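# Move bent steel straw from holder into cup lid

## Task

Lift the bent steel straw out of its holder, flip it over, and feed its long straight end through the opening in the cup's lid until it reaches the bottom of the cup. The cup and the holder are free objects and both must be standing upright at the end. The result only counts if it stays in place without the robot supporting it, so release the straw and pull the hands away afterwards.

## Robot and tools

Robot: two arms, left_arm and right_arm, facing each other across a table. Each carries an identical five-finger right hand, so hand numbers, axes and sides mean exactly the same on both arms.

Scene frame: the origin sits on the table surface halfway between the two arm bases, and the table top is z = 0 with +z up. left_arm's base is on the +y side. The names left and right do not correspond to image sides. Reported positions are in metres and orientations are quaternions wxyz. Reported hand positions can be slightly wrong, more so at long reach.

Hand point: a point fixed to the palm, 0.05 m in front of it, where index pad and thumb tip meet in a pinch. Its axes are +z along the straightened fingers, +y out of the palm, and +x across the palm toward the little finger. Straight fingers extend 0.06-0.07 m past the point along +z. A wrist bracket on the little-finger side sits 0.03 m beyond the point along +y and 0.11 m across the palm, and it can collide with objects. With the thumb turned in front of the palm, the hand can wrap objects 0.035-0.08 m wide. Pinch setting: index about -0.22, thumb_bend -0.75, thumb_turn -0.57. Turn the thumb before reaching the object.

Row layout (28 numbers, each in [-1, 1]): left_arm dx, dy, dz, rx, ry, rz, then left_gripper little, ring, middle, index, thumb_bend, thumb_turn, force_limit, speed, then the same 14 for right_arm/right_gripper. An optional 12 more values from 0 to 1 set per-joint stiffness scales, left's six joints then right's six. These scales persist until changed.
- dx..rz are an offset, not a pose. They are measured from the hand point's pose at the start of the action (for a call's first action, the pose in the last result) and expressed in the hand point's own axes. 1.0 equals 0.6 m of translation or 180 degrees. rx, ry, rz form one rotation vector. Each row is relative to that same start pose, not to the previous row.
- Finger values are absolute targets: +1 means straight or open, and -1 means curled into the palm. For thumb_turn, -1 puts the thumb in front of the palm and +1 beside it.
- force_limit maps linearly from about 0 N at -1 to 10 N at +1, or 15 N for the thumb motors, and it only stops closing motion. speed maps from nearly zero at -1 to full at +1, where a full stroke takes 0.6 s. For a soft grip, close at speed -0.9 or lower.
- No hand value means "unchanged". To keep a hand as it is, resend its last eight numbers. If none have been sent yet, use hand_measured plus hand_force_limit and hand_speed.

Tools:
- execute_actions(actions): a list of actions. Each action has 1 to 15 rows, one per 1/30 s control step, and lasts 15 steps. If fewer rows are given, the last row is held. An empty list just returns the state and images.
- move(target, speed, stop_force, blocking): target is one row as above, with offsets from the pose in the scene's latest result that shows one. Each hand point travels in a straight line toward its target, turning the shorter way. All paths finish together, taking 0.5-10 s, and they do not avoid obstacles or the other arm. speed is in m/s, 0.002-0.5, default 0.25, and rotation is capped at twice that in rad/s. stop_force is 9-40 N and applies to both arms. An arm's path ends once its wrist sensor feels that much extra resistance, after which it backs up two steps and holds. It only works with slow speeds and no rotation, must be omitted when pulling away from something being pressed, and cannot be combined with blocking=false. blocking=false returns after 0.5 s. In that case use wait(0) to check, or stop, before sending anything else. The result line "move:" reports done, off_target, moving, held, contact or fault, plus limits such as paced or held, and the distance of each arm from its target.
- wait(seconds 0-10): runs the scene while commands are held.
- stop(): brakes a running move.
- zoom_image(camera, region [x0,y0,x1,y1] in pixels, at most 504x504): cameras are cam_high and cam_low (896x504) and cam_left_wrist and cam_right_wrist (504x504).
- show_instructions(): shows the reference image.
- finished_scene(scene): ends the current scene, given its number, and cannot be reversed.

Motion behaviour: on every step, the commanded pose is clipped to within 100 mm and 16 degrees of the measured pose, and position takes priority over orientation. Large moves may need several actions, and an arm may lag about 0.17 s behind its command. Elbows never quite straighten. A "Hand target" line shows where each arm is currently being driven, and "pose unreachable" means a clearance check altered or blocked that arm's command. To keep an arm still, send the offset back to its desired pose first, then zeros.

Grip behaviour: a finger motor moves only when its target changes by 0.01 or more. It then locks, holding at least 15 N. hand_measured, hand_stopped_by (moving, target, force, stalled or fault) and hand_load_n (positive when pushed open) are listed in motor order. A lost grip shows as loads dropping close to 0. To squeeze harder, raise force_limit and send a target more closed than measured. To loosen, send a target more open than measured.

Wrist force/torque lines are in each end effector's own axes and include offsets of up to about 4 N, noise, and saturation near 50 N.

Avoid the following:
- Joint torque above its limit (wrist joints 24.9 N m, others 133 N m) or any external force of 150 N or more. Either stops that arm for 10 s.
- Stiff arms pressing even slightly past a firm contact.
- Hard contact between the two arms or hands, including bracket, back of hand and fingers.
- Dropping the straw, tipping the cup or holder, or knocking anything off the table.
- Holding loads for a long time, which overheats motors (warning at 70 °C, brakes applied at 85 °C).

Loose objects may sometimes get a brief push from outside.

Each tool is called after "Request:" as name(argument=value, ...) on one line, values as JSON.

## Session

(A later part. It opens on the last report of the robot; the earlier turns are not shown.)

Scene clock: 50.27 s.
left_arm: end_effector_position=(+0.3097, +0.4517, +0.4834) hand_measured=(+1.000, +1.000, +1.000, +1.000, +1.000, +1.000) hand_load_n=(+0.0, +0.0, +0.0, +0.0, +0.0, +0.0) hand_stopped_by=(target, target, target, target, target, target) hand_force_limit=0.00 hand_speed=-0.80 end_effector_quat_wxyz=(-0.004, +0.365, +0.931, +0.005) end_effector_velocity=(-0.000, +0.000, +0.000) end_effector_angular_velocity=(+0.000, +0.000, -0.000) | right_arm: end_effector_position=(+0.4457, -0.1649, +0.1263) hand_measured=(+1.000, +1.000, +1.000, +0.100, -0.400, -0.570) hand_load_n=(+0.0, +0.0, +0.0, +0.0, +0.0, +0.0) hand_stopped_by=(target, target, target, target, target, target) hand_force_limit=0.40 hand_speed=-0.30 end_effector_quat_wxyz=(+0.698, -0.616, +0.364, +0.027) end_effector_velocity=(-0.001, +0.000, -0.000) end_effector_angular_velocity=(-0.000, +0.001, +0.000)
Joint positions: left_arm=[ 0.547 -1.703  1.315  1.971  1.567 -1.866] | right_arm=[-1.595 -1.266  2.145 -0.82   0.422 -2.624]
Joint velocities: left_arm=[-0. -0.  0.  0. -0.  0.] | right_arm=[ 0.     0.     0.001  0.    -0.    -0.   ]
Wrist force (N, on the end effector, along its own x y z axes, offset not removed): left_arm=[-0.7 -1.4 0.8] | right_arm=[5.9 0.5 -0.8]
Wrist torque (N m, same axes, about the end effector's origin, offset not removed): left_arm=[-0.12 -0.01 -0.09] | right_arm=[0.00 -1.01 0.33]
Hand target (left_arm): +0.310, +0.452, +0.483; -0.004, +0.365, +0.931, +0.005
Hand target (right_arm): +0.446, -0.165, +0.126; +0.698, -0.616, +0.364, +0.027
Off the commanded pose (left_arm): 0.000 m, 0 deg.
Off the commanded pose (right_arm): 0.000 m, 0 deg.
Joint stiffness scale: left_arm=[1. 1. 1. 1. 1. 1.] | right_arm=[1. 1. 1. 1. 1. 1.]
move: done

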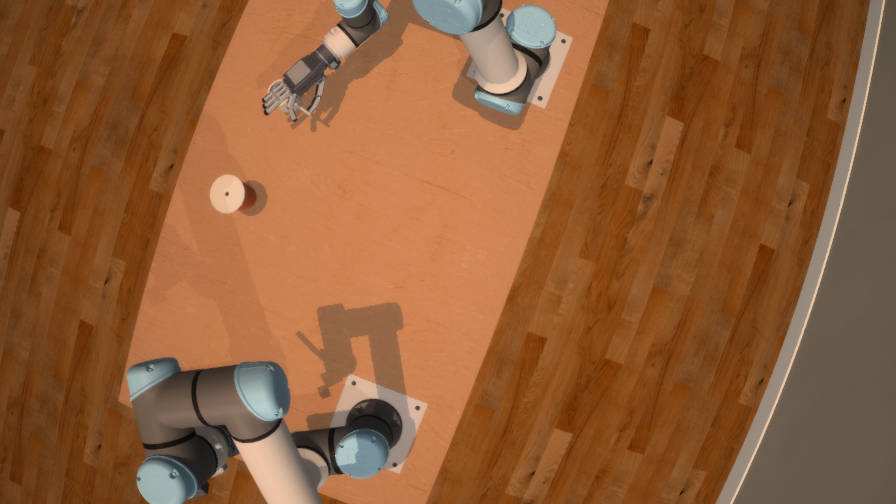

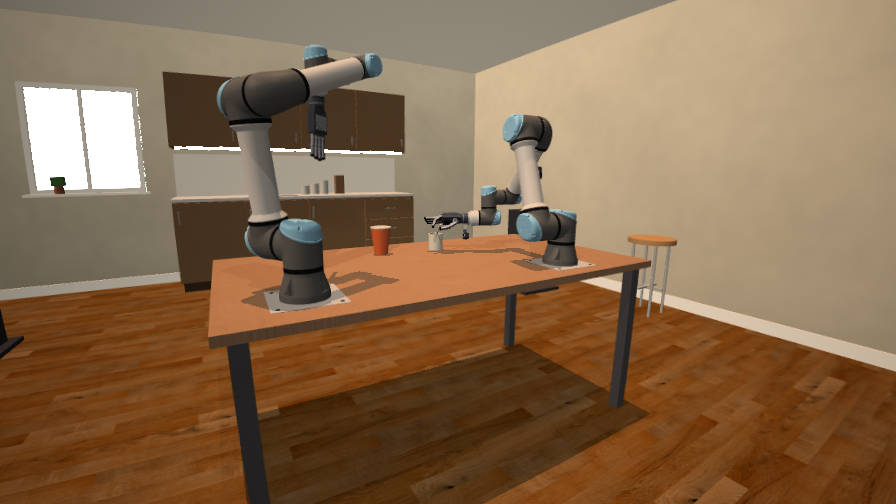

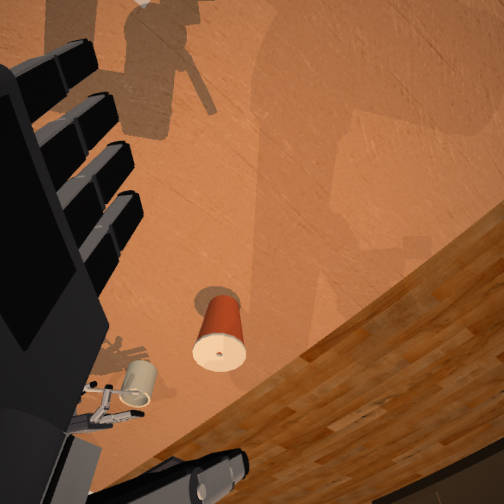

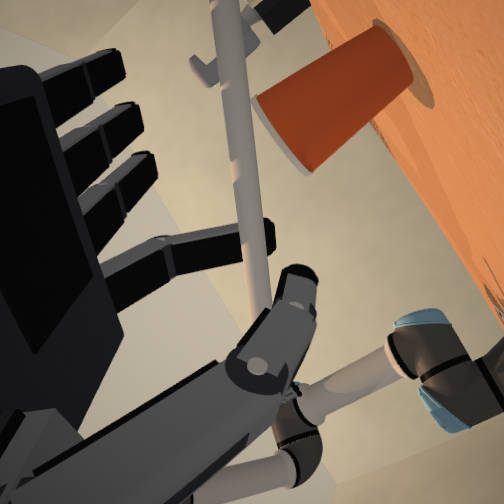

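Aligned; close.

Request:
move(target=[0,0,0,0,0,0,1,1,1,1,1,1,0,-0.8,0,0,0,0,0,0,1,1,1,-0.2,-0.7,-0.57,0.8,-0.6])

Scene clock: 53.20 s.
left_arm: end_effector_position=(+0.3097, +0.4517, +0.4834) hand_measured=(+1.000, +1.000, +1.000, +1.000, +1.000, +1.000) hand_load_n=(+0.0, +0.0, +0.0, +0.0, +0.0, +0.0) hand_stopped_by=(target, target, target, target, target, target) hand_force_limit=0.00 hand_speed=-0.80 end_effector_quat_wxyz=(-0.004, +0.365, +0.931, +0.005) end_effector_velocity=(-0.000, -0.000, -0.000) end_effector_angular_velocity=(+0.001, +0.002, -0.000) | right_arm: end_effector_position=(+0.4457, -0.1649, +0.1263) hand_measured=(+1.000, +1.000, +1.000, -0.200, -0.700, -0.570) hand_load_n=(+0.0, +0.0, +0.0, +0.0, +0.0, +0.0) hand_stopped_by=(target, target, target, target, target, target) hand_force_limit=0.80 hand_speed=-0.60 end_effector_quat_wxyz=(+0.698, -0.616, +0.364, +0.027) end_effector_velocity=(-0.000, -0.000, -0.000) end_effector_angular_velocity=(+0.000, +0.001, -0.001)
Joint positions: left_arm=[ 0.547 -1.703  1.315  1.971  1.567 -1.866] | right_arm=[-1.595 -1.266  2.145 -0.82   0.422 -2.624]
Joint velocities: left_arm=[-0.001  0.     0.001  0.001  0.001 -0.001] | right_arm=[-0.    -0.     0.001  0.     0.001  0.001]
Wrist force (N, on the end effector, along its own x y z axes, offset not removed): left_arm=[0.5 0.0 -0.7] | right_arm=[1.1 -2.1 -0.3]
Wrist torque (N m, same axes, about the end effector's origin, offset not removed): left_arm=[0.14 -0.09 0.07] | right_arm=[-0.31 -0.18 -0.16]
Hand target (left_arm): +0.310, +0.452, +0.483; -0.004, +0.365, +0.931, +0.005
Hand target (right_arm): +0.446, -0.165, +0.126; +0.698, -0.616, +0.364, +0.027
Off the commanded pose (left_arm): 0.000 m, 0 deg.
Off the commanded pose (right_arm): 0.000 m, 0 deg.
Joint stiffness scale: left_arm=[1. 1. 1. 1. 1. 1.] | right_arm=[1. 1. 1. 1. 1. 1.]
move: done

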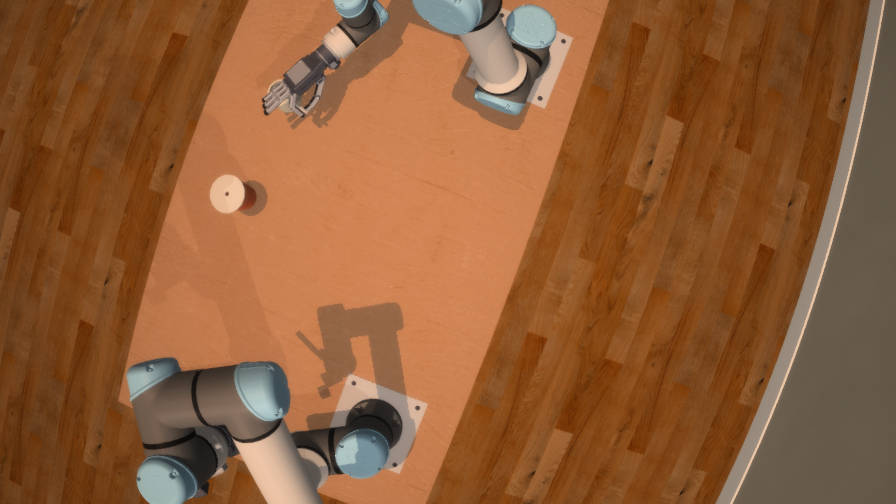

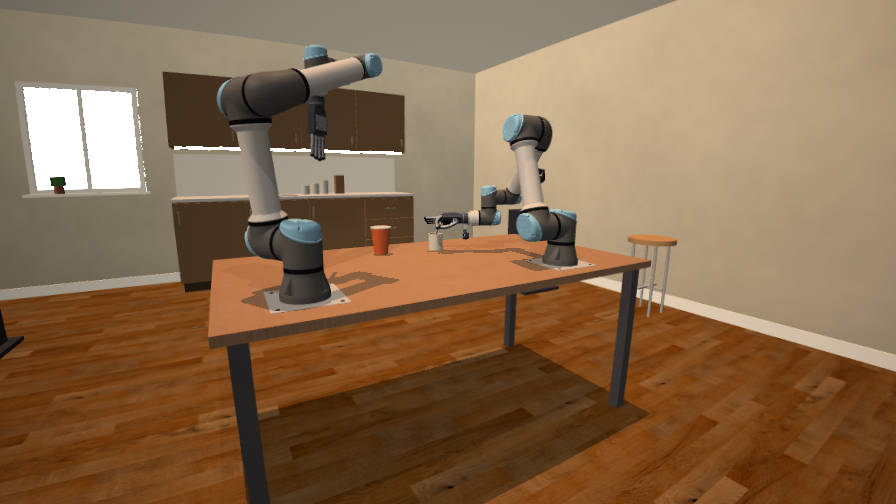

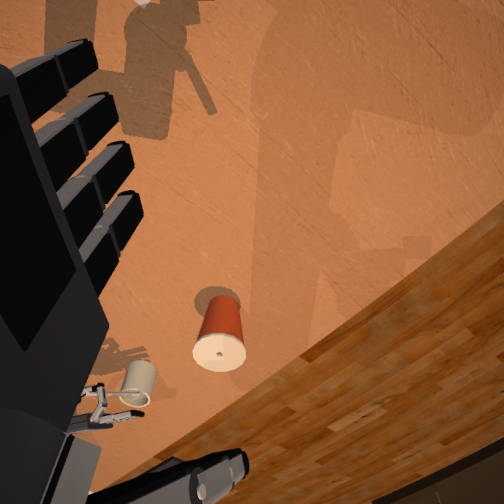

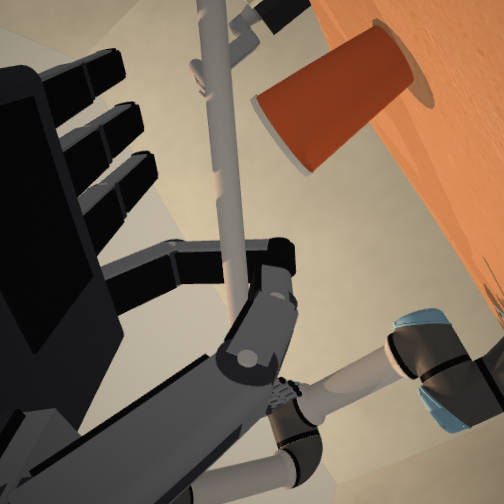

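Request:
move(target=[0,0,0,0,0,0,1,1,1,1,1,1,0,-0.8,0.025,-0.022,0,0,0,0,1,1,1,0.1,-0.3,-0.57,0.8,0.3], speed=0.025)

Scene clock: 57.97 s.
left_arm: end_effector_position=(+0.3097, +0.4517, +0.4834) hand_measured=(+1.000, +1.000, +1.000, +1.000, +1.000, +1.000) hand_load_n=(+0.0, +0.0, +0.0, +0.0, +0.0, +0.0) hand_stopped_by=(target, target, target, target, target, target) hand_force_limit=0.00 hand_speed=-0.80 end_effector_quat_wxyz=(-0.004, +0.365, +0.931, +0.005) end_effector_velocity=(-0.000, -0.001, +0.000) end_effector_angular_velocity=(-0.000, -0.001, -0.002) | right_arm: end_effector_position=(+0.4614, -0.1733, +0.1293) hand_measured=(+1.000, +1.000, +1.000, +0.100, -0.300, -0.570) hand_load_n=(+0.0, +0.0, +0.0, +0.0, +0.0, +0.0) hand_stopped_by=(target, target, target, target, target, target) hand_force_limit=0.80 hand_speed=0.30 end_effector_quat_wxyz=(+0.698, -0.616, +0.364, +0.027) end_effector_velocity=(+0.001, -0.001, +0.000) end_effector_angular_velocity=(+0.001, +0.005, +0.003)
Joint positions: left_arm=[ 0.547 -1.703  1.315  1.971  1.567 -1.866] | right_arm=[-1.613 -1.247  2.105 -0.796  0.403 -2.626]
Joint velocities: left_arm=[-0.003 -0.    -0.001  0.001 -0.001 -0.001] | right_arm=[-0.003  0.003 -0.007  0.009 -0.005 -0.   ]
Wrist force (N, on the end effector, along its own x y z axes, offset not removed): left_arm=[1.3 -1.1 -0.2] | right_arm=[2.8 -0.8 0.4]
Wrist torque (N m, same axes, about the end effector's origin, offset not removed): left_arm=[-0.17 -0.18 0.21] | right_arm=[0.23 -0.50 0.07]
Hand target (left_arm): +0.310, +0.452, +0.483; -0.004, +0.365, +0.931, +0.005
Hand target (right_arm): +0.463, -0.174, +0.129; +0.698, -0.616, +0.364, +0.027
Off the commanded pose (left_arm): 0.000 m, 0 deg.
Off the commanded pose (right_arm): 0.002 m, 0 deg.
Joint stiffness scale: left_arm=[1. 1. 1. 1. 1. 1.] | right_arm=[1. 1. 1. 1. 1. 1.]
move: done

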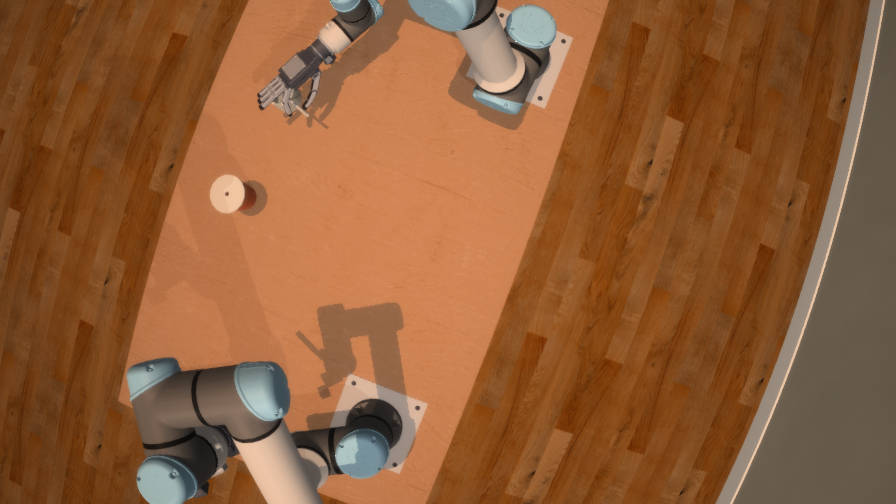

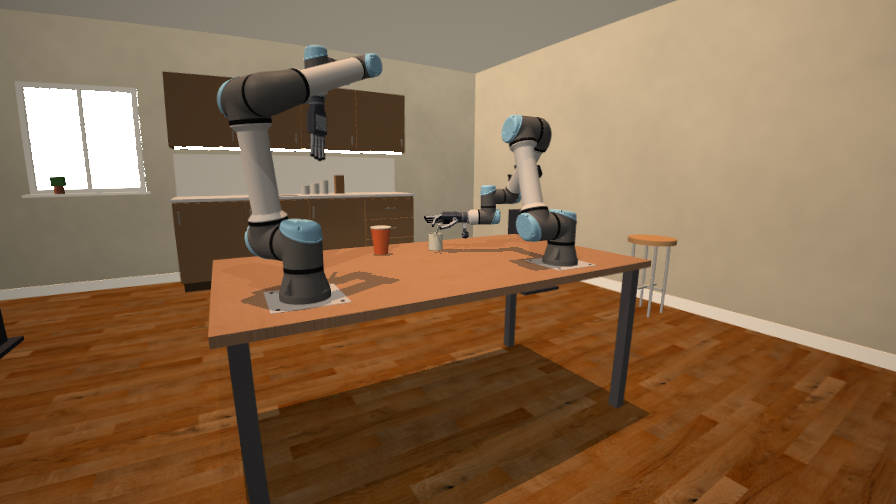

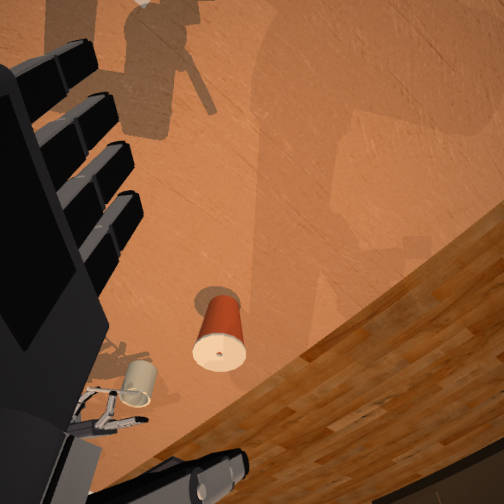

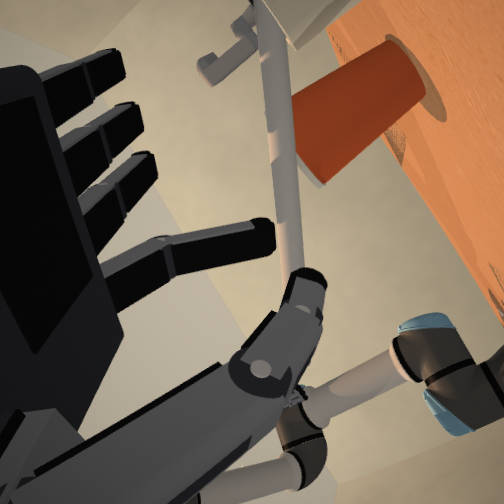

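Request:
move(target=[0,0,0,0,0,0,1,1,1,1,1,1,0,-0.8,0,0.01,0,0,0,0,1,1,1,0.1,-0.3,-0.57,0.8,0.3], speed=0.025)

Request:
move(target=[0,0,0,0,0,0,1,1,1,1,1,1,0,-0.8,0,0,0,0,0,0,1,1,1,-0.2,-0.7,-0.57,0.8,-0.6])

Scene clock: 61.23 s.
left_arm: end_effector_position=(+0.3097, +0.4517, +0.4834) hand_measured=(+1.000, +1.000, +1.000, +1.000, +1.000, +1.000) hand_load_n=(+0.0, +0.0, +0.0, +0.0, +0.0, +0.0) hand_stopped_by=(target, target, target, target, target, target) hand_force_limit=0.00 hand_speed=-0.80 end_effector_quat_wxyz=(-0.004, +0.365, +0.931, +0.005) end_effector_velocity=(-0.000, +0.000, +0.000) end_effector_angular_velocity=(-0.001, +0.001, +0.001) | right_arm: end_effector_position=(+0.4602, -0.1728, +0.1261) hand_measured=(+1.000, +1.000, +1.000, +0.100, -0.300, -0.570) hand_load_n=(+0.0, +0.0, +0.0, +0.0, +0.0, +0.0) hand_stopped_by=(target, target, target, target, target, target) hand_force_limit=0.80 hand_speed=0.30 end_effector_quat_wxyz=(+0.698, -0.616, +0.363, +0.026) end_effector_velocity=(-0.000, +0.000, -0.002) end_effector_angular_velocity=(-0.001, -0.005, -0.001)
Joint positions: left_arm=[ 0.547 -1.703  1.315  1.971  1.567 -1.866] | right_arm=[-1.612 -1.243  2.112 -0.81   0.405 -2.626]
Joint velocities: left_arm=[ 0.    -0.    -0.    -0.     0.001 -0.001] | right_arm=[ 0.001  0.002  0.005 -0.012  0.002 -0.   ]
Wrist force (N, on the end effector, along its own x y z axes, offset not removed): left_arm=[-2.0 0.1 -1.9] | right_arm=[1.5 -0.5 1.3]
Wrist torque (N m, same axes, about the end effector's origin, offset not removed): left_arm=[0.18 0.10 -0.08] | right_arm=[-0.02 -0.23 -0.01]
Hand target (left_arm): +0.310, +0.452, +0.483; -0.004, +0.365, +0.931, +0.005
Hand target (right_arm): +0.458, -0.172, +0.124; +0.698, -0.616, +0.364, +0.027
Off the commanded pose (left_arm): 0.000 m, 0 deg.
Off the commanded pose (right_arm): 0.003 m, 0 deg.
Joint stiffness scale: left_arm=[1. 1. 1. 1. 1. 1.] | right_arm=[1. 1. 1. 1. 1. 1.]
move: done

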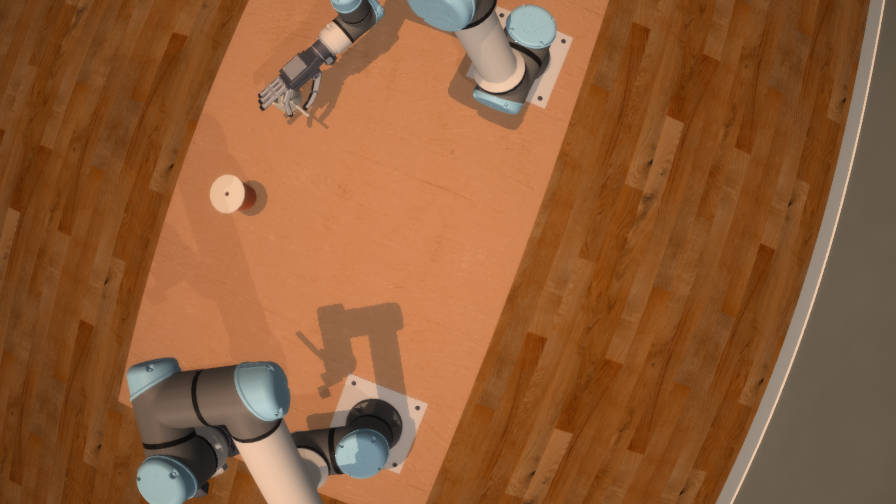

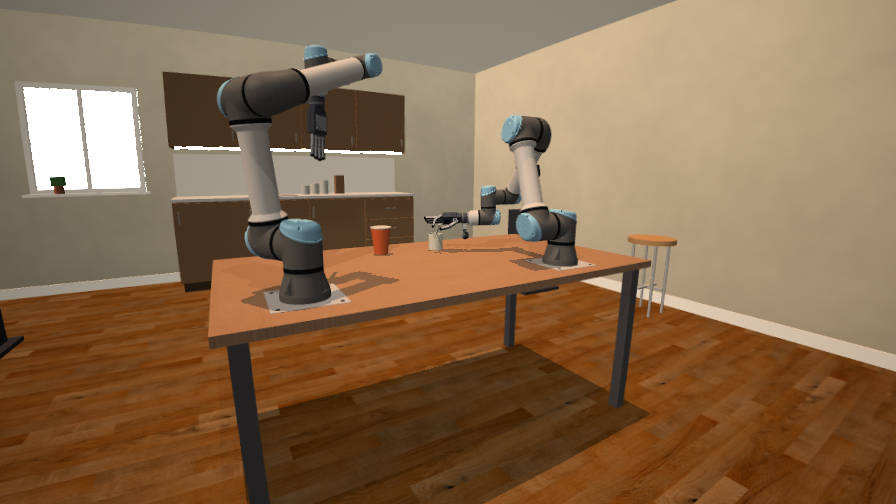

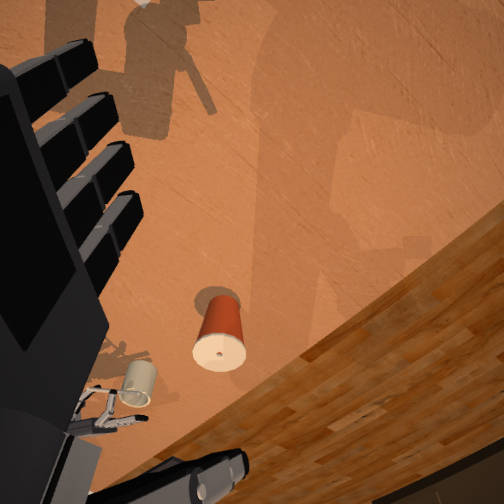

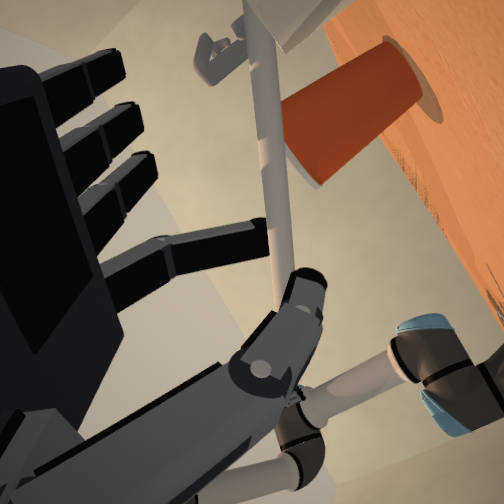

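Scene clock: 62.50 s.
left_arm: end_effector_position=(+0.3097, +0.4517, +0.4834) hand_measured=(+1.000, +1.000, +1.000, +1.000, +1.000, +1.000) hand_load_n=(+0.0, +0.0, +0.0, +0.0, +0.0, +0.0) hand_stopped_by=(target, target, target, target, target, target) hand_force_limit=0.00 hand_speed=-0.80 end_effector_quat_wxyz=(-0.004, +0.365, +0.931, +0.005) end_effector_velocity=(+0.000, +0.000, +0.000) end_effector_angular_velocity=(-0.001, -0.001, +0.001) | right_arm: end_effector_position=(+0.4602, -0.1728, +0.1260) hand_measured=(+1.000, +1.000, +1.000, -0.158, -0.680, -0.570) hand_load_n=(+0.0, +0.0, +0.0, +22.0, +12.5, +3.0) hand_stopped_by=(target, target, target, force, force, target) hand_force_limit=0.80 hand_speed=-0.60 end_effector_quat_wxyz=(+0.699, -0.616, +0.363, +0.026) end_effector_velocity=(-0.000, +0.001, -0.000) end_effector_angular_velocity=(+0.000, +0.001, +0.000)
Joint positions: left_arm=[ 0.547 -1.703  1.315  1.971  1.567 -1.866] | right_arm=[-1.612 -1.243  2.112 -0.811  0.405 -2.626]
Joint velocities: left_arm=[ 0.001  0.    -0.001 -0.001  0.    -0.   ] | right_arm=[0.001 0.    0.    0.    0.001 0.   ]
Wrist force (N, on the end effector, along its own x y z axes, offset not removed): left_arm=[2.6 0.6 0.1] | right_arm=[3.0 -1.1 0.5]
Wrist torque (N m, same axes, about the end effector's origin, offset not removed): left_arm=[0.05 -0.54 0.34] | right_arm=[0.14 -0.61 0.23]
Hand target (left_arm): +0.310, +0.452, +0.483; -0.004, +0.365, +0.931, +0.005
Hand target (right_arm): +0.460, -0.173, +0.126; +0.698, -0.616, +0.363, +0.026
Off the commanded pose (left_arm): 0.000 m, 0 deg.
Off the commanded pose (right_arm): 0.000 m, 0 deg.
Joint stiffness scale: left_arm=[1. 1. 1. 1. 1. 1.] | right_arm=[1. 1. 1. 1. 1. 1.]
move: done

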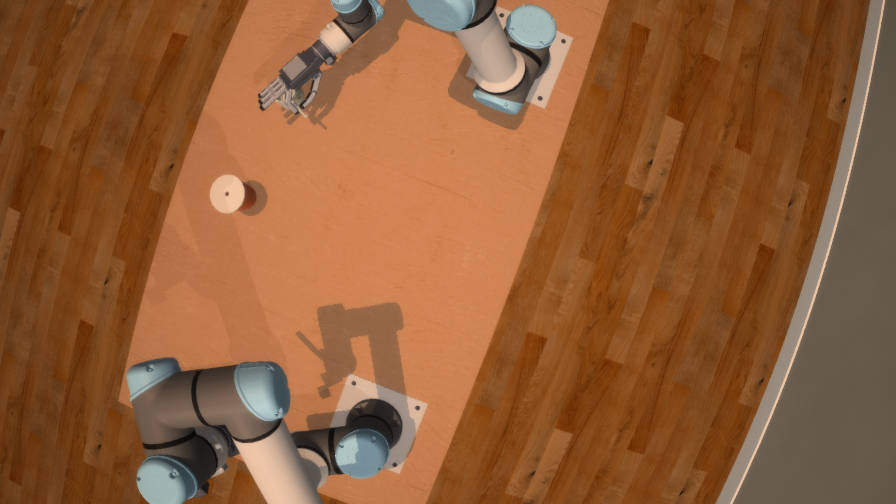

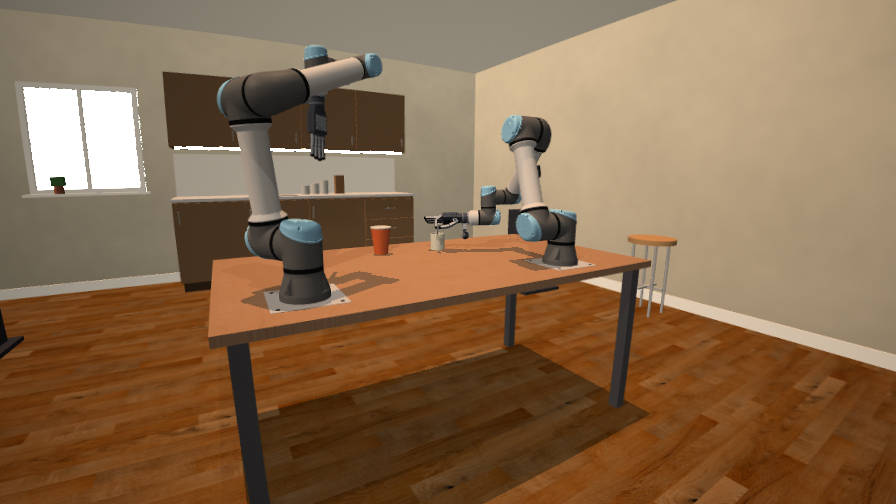

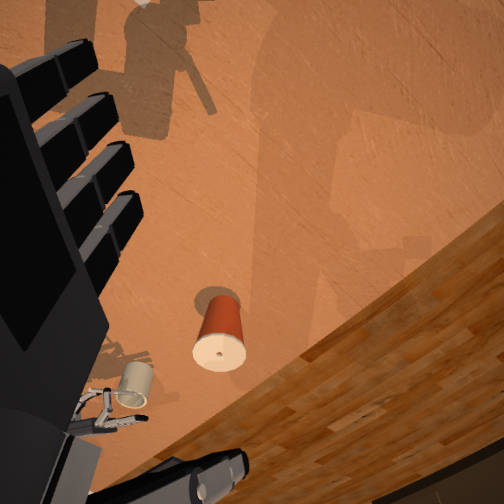

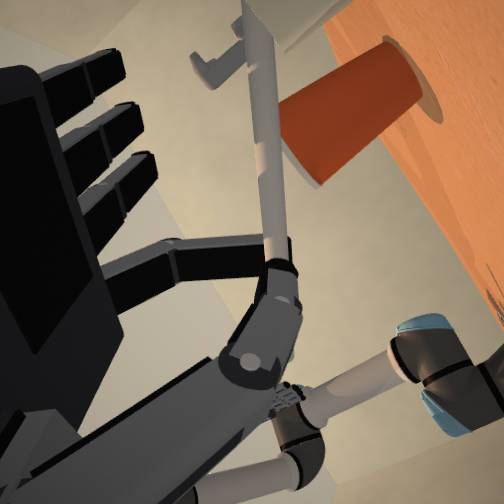

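Request:
move(target=[0,0,0,0,0,0,1,1,1,1,1,1,0,-0.8,-0.14,-0.19,0,0,0,0,1,1,1,-0.2,-0.7,-0.57,0.8,-0.6], speed=0.08)

Request:
move(target=[0,0,0,0,0,0,1,1,1,1,1,1,0,-0.8,-0.01,0.023,0.407,0,0,-0.683,1,1,1,-0.2,-0.7,-0.57,0.8,-0.6], speed=0.35)

Request:
zoom_image(camera="cam_low", region=[330,140,470,270])

Request:
zoom_image(camera="cam_high", region=[150,110,310,240])

Scene clock: 71.30 s.
left_arm: end_effector_position=(+0.3097, +0.4517, +0.4834) hand_measured=(+1.000, +1.000, +1.000, +1.000, +1.000, +1.000) hand_load_n=(+0.0, +0.0, +0.0, +0.0, +0.0, +0.0) hand_stopped_by=(target, target, target, target, target, target) hand_force_limit=0.00 hand_speed=-0.80 end_effector_quat_wxyz=(-0.004, +0.365, +0.931, +0.005) end_effector_velocity=(+0.000, -0.000, -0.000) end_effector_angular_velocity=(-0.000, +0.000, -0.001) | right_arm: end_effector_position=(+0.4533, -0.1662, +0.2652) hand_measured=(+1.000, +1.000, +1.000, -0.158, -0.680, -0.570) hand_load_n=(+0.0, +0.0, +0.0, +22.0, +9.0, +3.5) hand_stopped_by=(target, target, target, force, force, target) hand_force_limit=0.80 hand_speed=-0.60 end_effector_quat_wxyz=(+0.698, -0.616, +0.364, +0.027) end_effector_velocity=(-0.001, -0.000, +0.002) end_effector_angular_velocity=(-0.003, +0.011, -0.001)
Joint positions: left_arm=[ 0.547 -1.703  1.315  1.971  1.567 -1.866] | right_arm=[-1.597 -1.484  1.966 -0.425  0.421 -2.62 ]
Joint velocities: left_arm=[ 0.     0.     0.    -0.     0.     0.001] | right_arm=[-0.001 -0.001 -0.01   0.031  0.001 -0.01 ]
Wrist force (N, on the end effector, along its own x y z axes, offset not removed): left_arm=[0.0 -1.2 0.7] | right_arm=[4.8 1.1 -0.8]
Wrist torque (N m, same axes, about the end effector's origin, offset not removed): left_arm=[-0.22 -0.15 0.06] | right_arm=[0.23 -0.61 0.36]
Hand target (left_arm): +0.310, +0.452, +0.483; -0.004, +0.365, +0.931, +0.005
Hand target (right_arm): +0.453, -0.165, +0.267; +0.699, -0.616, +0.363, +0.026
Off the commanded pose (left_arm): 0.000 m, 0 deg.
Off the commanded pose (right_arm): 0.002 m, 0 deg.
Joint stiffness scale: left_arm=[1. 1. 1. 1. 1. 1.] | right_arm=[1. 1. 1. 1. 1. 1.]
move: done

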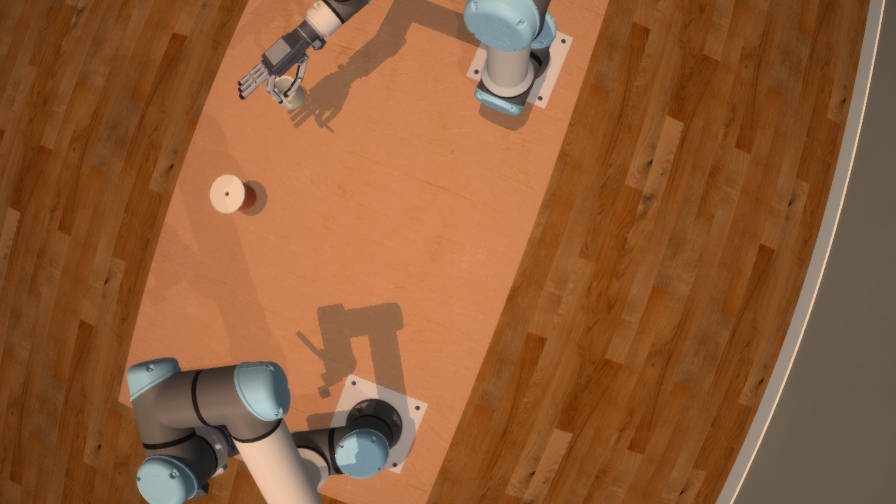

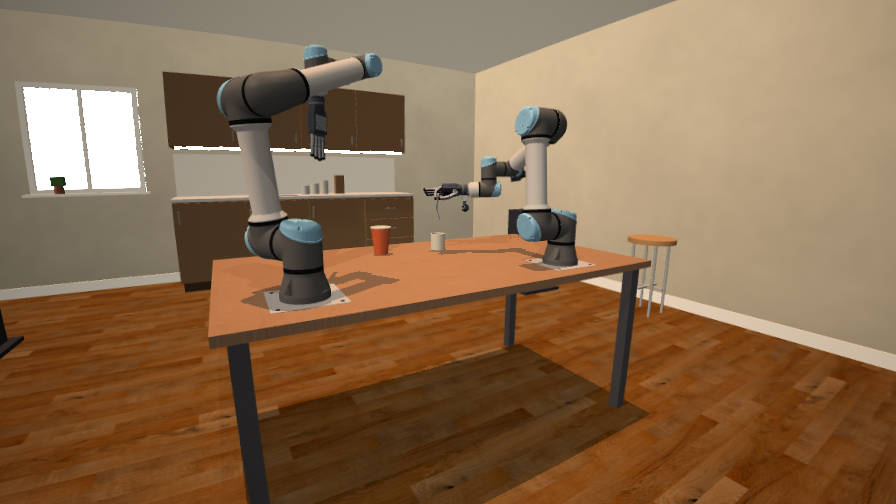

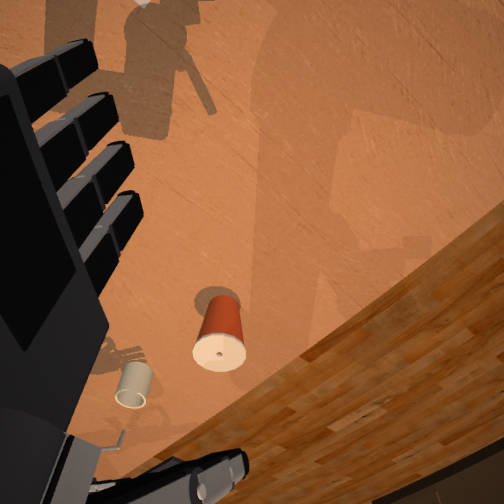

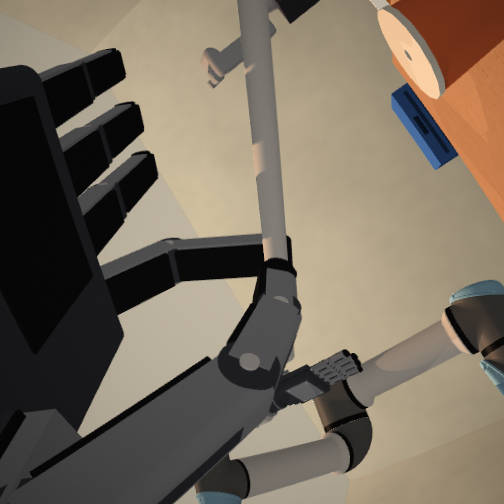

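Scene clock: 75.13 s.
left_arm: end_effector_position=(+0.3097, +0.4517, +0.4834) hand_measured=(+1.000, +1.000, +1.000, +1.000, +1.000, +1.000) hand_load_n=(+0.0, +0.0, +0.0, +0.0, +0.0, +0.0) hand_stopped_by=(target, target, target, target, target, target) hand_force_limit=0.00 hand_speed=-0.80 end_effector_quat_wxyz=(-0.004, +0.365, +0.931, +0.005) end_effector_velocity=(-0.000, +0.000, +0.000) end_effector_angular_velocity=(-0.001, +0.001, +0.003) | right_arm: end_effector_position=(+0.5584, +0.0530, +0.2514) hand_measured=(+1.000, +1.000, +1.000, -0.158, -0.680, -0.570) hand_load_n=(+0.0, +0.0, +0.0, +22.0, +9.0, +3.5) hand_stopped_by=(target, target, target, force, force, target) hand_force_limit=0.80 hand_speed=-0.60 end_effector_quat_wxyz=(-0.358, +0.614, +0.365, +0.601) end_effector_velocity=(+0.001, +0.000, +0.000) end_effector_angular_velocity=(-0.011, -0.011, -0.003)
Joint positions: left_arm=[ 0.547 -1.703  1.315  1.971  1.567 -1.866] | right_arm=[-0.995 -1.152  1.582 -0.404  1.024 -4.724]
Joint velocities: left_arm=[ 0.002  0.    -0.001  0.     0.001 -0.001] | right_arm=[ 0.002  0.003 -0.005  0.008  0.006 -0.018]
Wrist force (N, on the end effector, along its own x y z axes, offset not removed): left_arm=[1.2 1.0 0.8] | right_arm=[0.4 -1.3 2.2]
Wrist torque (N m, same axes, about the end effector's origin, offset not removed): left_arm=[0.26 -0.32 0.18] | right_arm=[-0.30 -0.01 -0.11]
Hand target (left_arm): +0.310, +0.452, +0.483; -0.004, +0.365, +0.931, +0.005
Hand target (right_arm): +0.558, +0.054, +0.252; -0.357, +0.614, +0.366, +0.601
Off the commanded pose (left_arm): 0.000 m, 0 deg.
Off the commanded pose (right_arm): 0.001 m, 0 deg.
Joint stiffness scale: left_arm=[1. 1. 1. 1. 1. 1.] | right_arm=[1. 1. 1. 1. 1. 1.]
move: done

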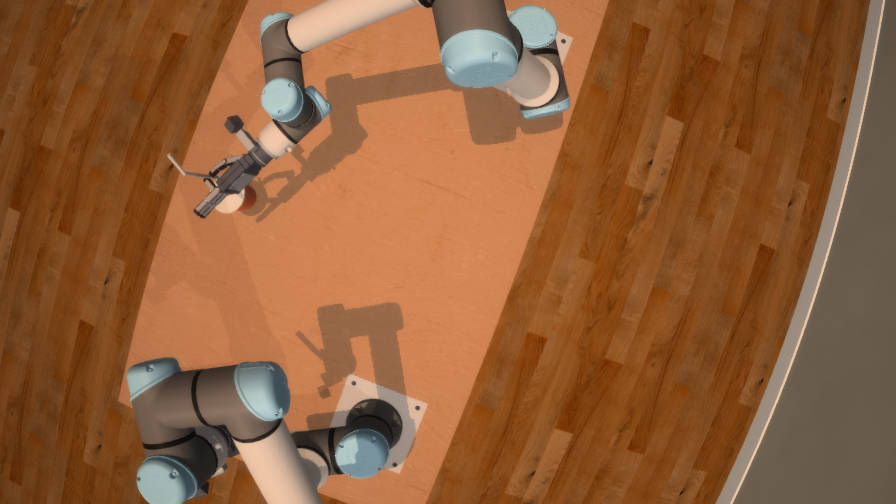

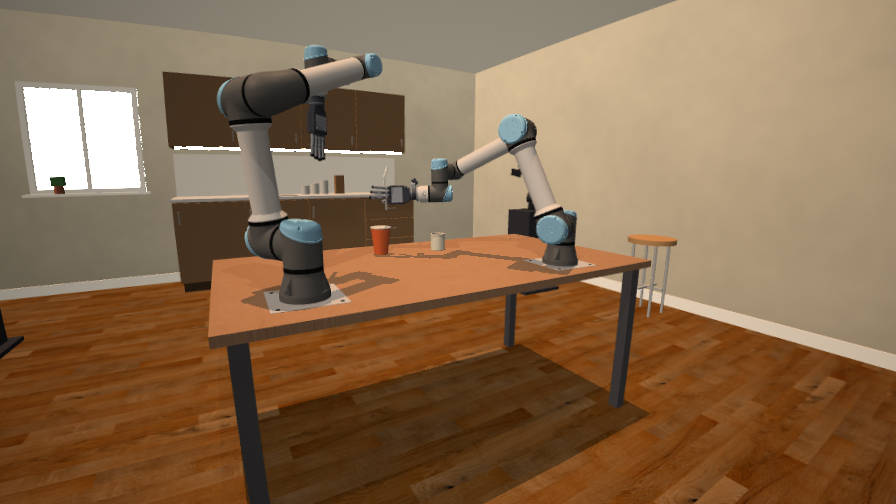

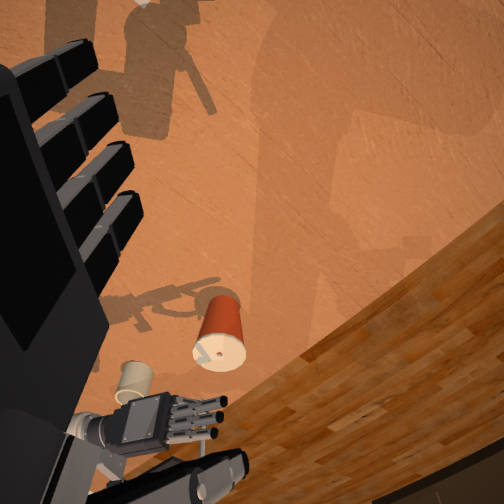

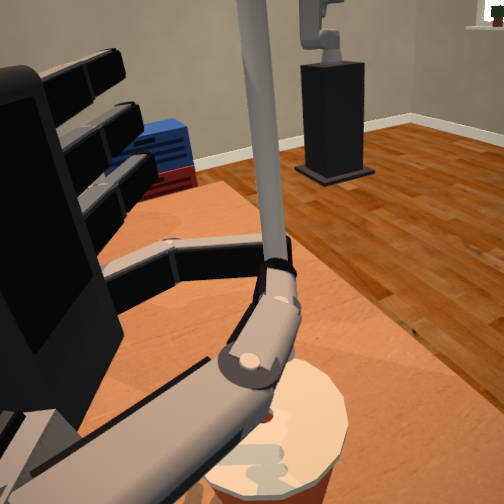

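Region (330, 140, 470, 270) of cam_low's 896x504 image, scaled by 3.600, with more detail than that image has; it fills the top 468 rows of this view, and the rest is white.

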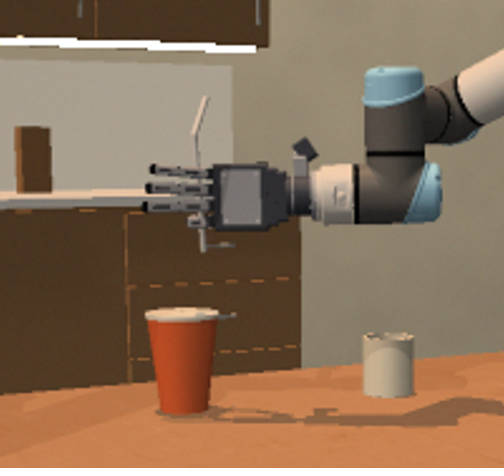

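Region (150, 110, 310, 240) of cam_high's 896x504 image, scaled by 3.150, with more detail than that image has; it fills the top 410 rows of this view, and the rest is white.

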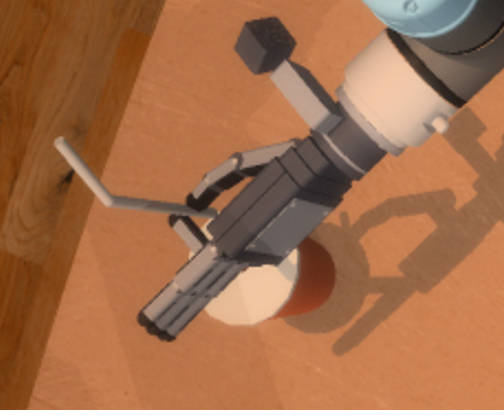

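Request:
move(target=[0,0,0,0,0,0,1,1,1,1,1,1,0,-0.8,-0.09,-0.005,0.04,0,0,0.03,1,1,1,-0.2,-0.7,-0.57,0.8,-0.6], speed=0.08)

Request:
zoom_image(camera="cam_low", region=[345,170,425,245])

Request:
zoom_image(camera="cam_high", region=[170,140,270,230])

Scene clock: 83.37 s.
left_arm: end_effector_position=(+0.3097, +0.4517, +0.4834) hand_measured=(+1.000, +1.000, +1.000, +1.000, +1.000, +1.000) hand_load_n=(+0.0, +0.0, +0.0, +0.0, +0.0, +0.0) hand_stopped_by=(target, target, target, target, target, target) hand_force_limit=0.00 hand_speed=-0.80 end_effector_quat_wxyz=(-0.004, +0.365, +0.931, +0.005) end_effector_velocity=(+0.000, +0.001, +0.000) end_effector_angular_velocity=(+0.000, +0.000, +0.002) | right_arm: end_effector_position=(+0.5662, +0.0727, +0.1965) hand_measured=(+1.000, +1.000, +1.000, -0.158, -0.680, -0.570) hand_load_n=(+0.0, +0.0, +0.0, +22.0, +9.0, +3.5) hand_stopped_by=(target, target, target, force, force, target) hand_force_limit=0.80 hand_speed=-0.60 end_effector_quat_wxyz=(-0.385, +0.632, +0.336, +0.583) end_effector_velocity=(+0.002, +0.003, +0.003) end_effector_angular_velocity=(+0.011, -0.002, -0.001)
Joint positions: left_arm=[ 0.547 -1.703  1.315  1.971  1.567 -1.866] | right_arm=[-0.975 -1.055  1.571 -0.488  1.044 -4.631]
Joint velocities: left_arm=[ 0.002 -0.    -0.     0.001 -0.    -0.001] | right_arm=[ 0.003  0.003 -0.005 -0.011  0.004  0.01 ]
Wrist force (N, on the end effector, along its own x y z axes, offset not removed): left_arm=[0.1 -1.1 0.8] | right_arm=[-1.7 -0.2 1.6]
Wrist torque (N m, same axes, about the end effector's origin, offset not removed): left_arm=[-0.19 -0.03 0.11] | right_arm=[0.11 0.08 -0.22]
Hand target (left_arm): +0.310, +0.452, +0.483; -0.004, +0.365, +0.931, +0.005
Hand target (right_arm): +0.567, +0.075, +0.197; -0.386, +0.631, +0.336, +0.583
Off the commanded pose (left_arm): 0.000 m, 0 deg.
Off the commanded pose (right_arm): 0.002 m, 0 deg.
Joint stiffness scale: left_arm=[1. 1. 1. 1. 1. 1.] | right_arm=[1. 1. 1. 1. 1. 1.]
move: done

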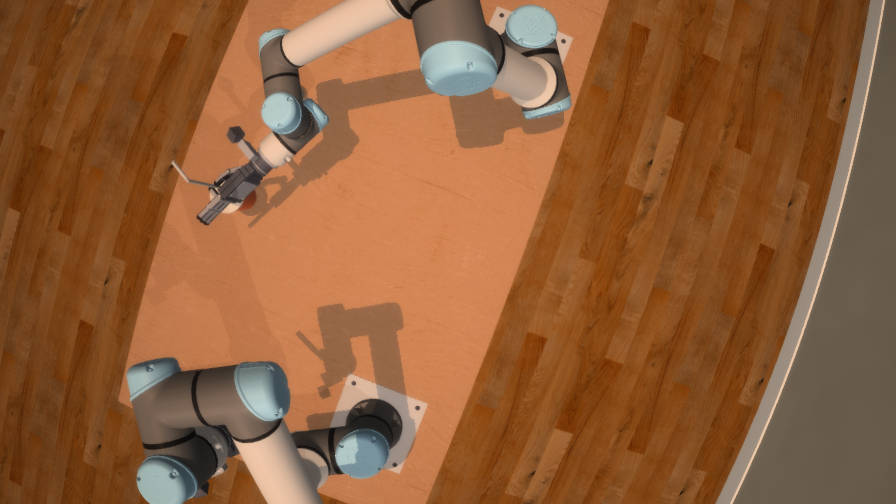

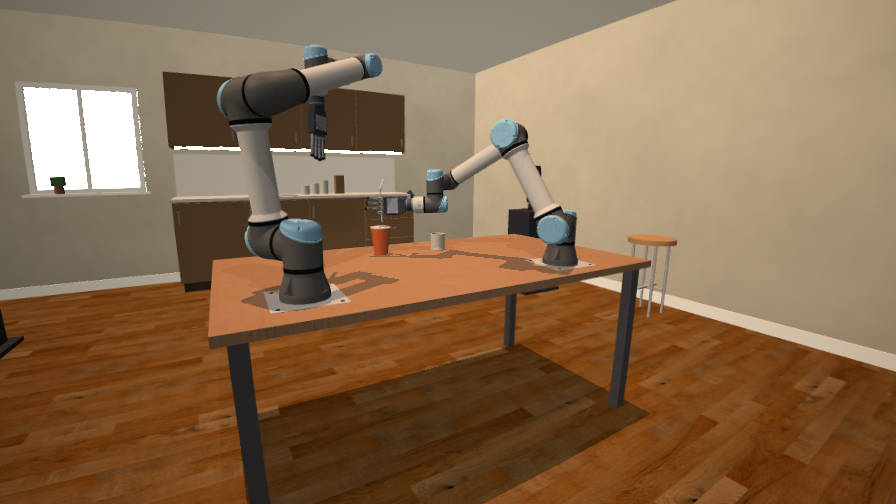

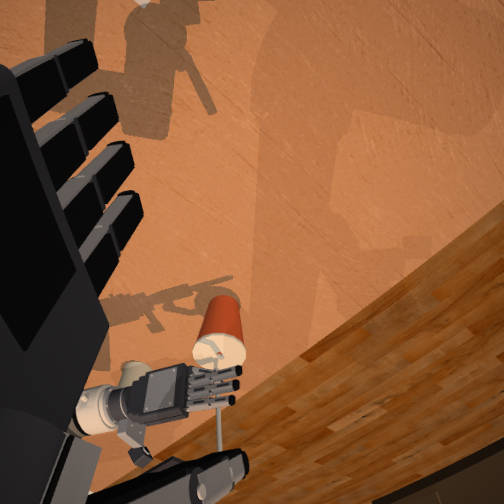

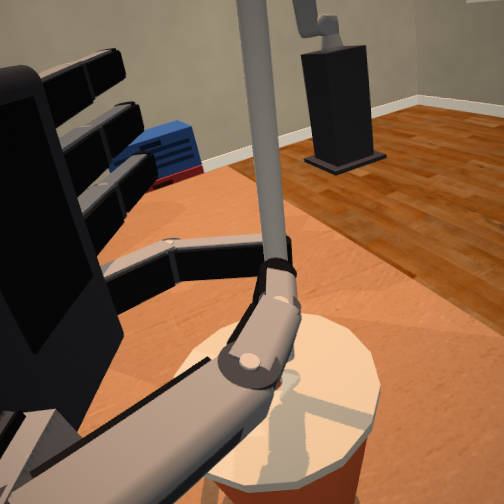

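Region (345, 170, 425, 245) of cam_low's 896x504 image, scaled by 6.300, with more detail than that image has; it fills the top 472 rows of this view, and the rest is white.

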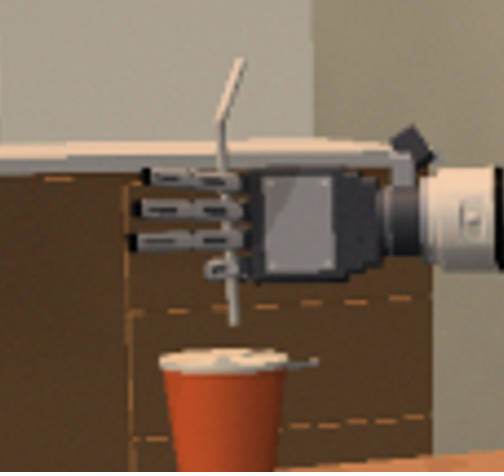

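Region (170, 140, 270, 230) of cam_high's 896x504 image, scaled by 5.040, with more detail than that image has; it fills the top 454 rows of this view, and the rest is white.

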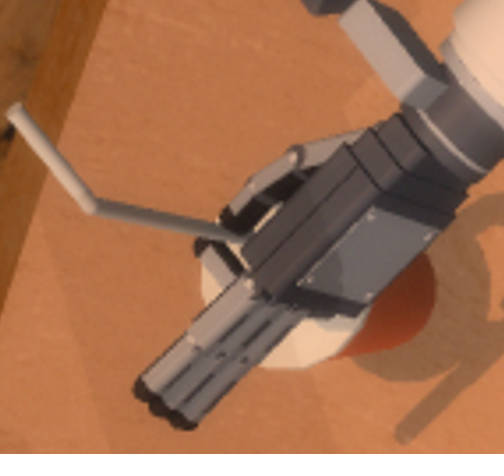

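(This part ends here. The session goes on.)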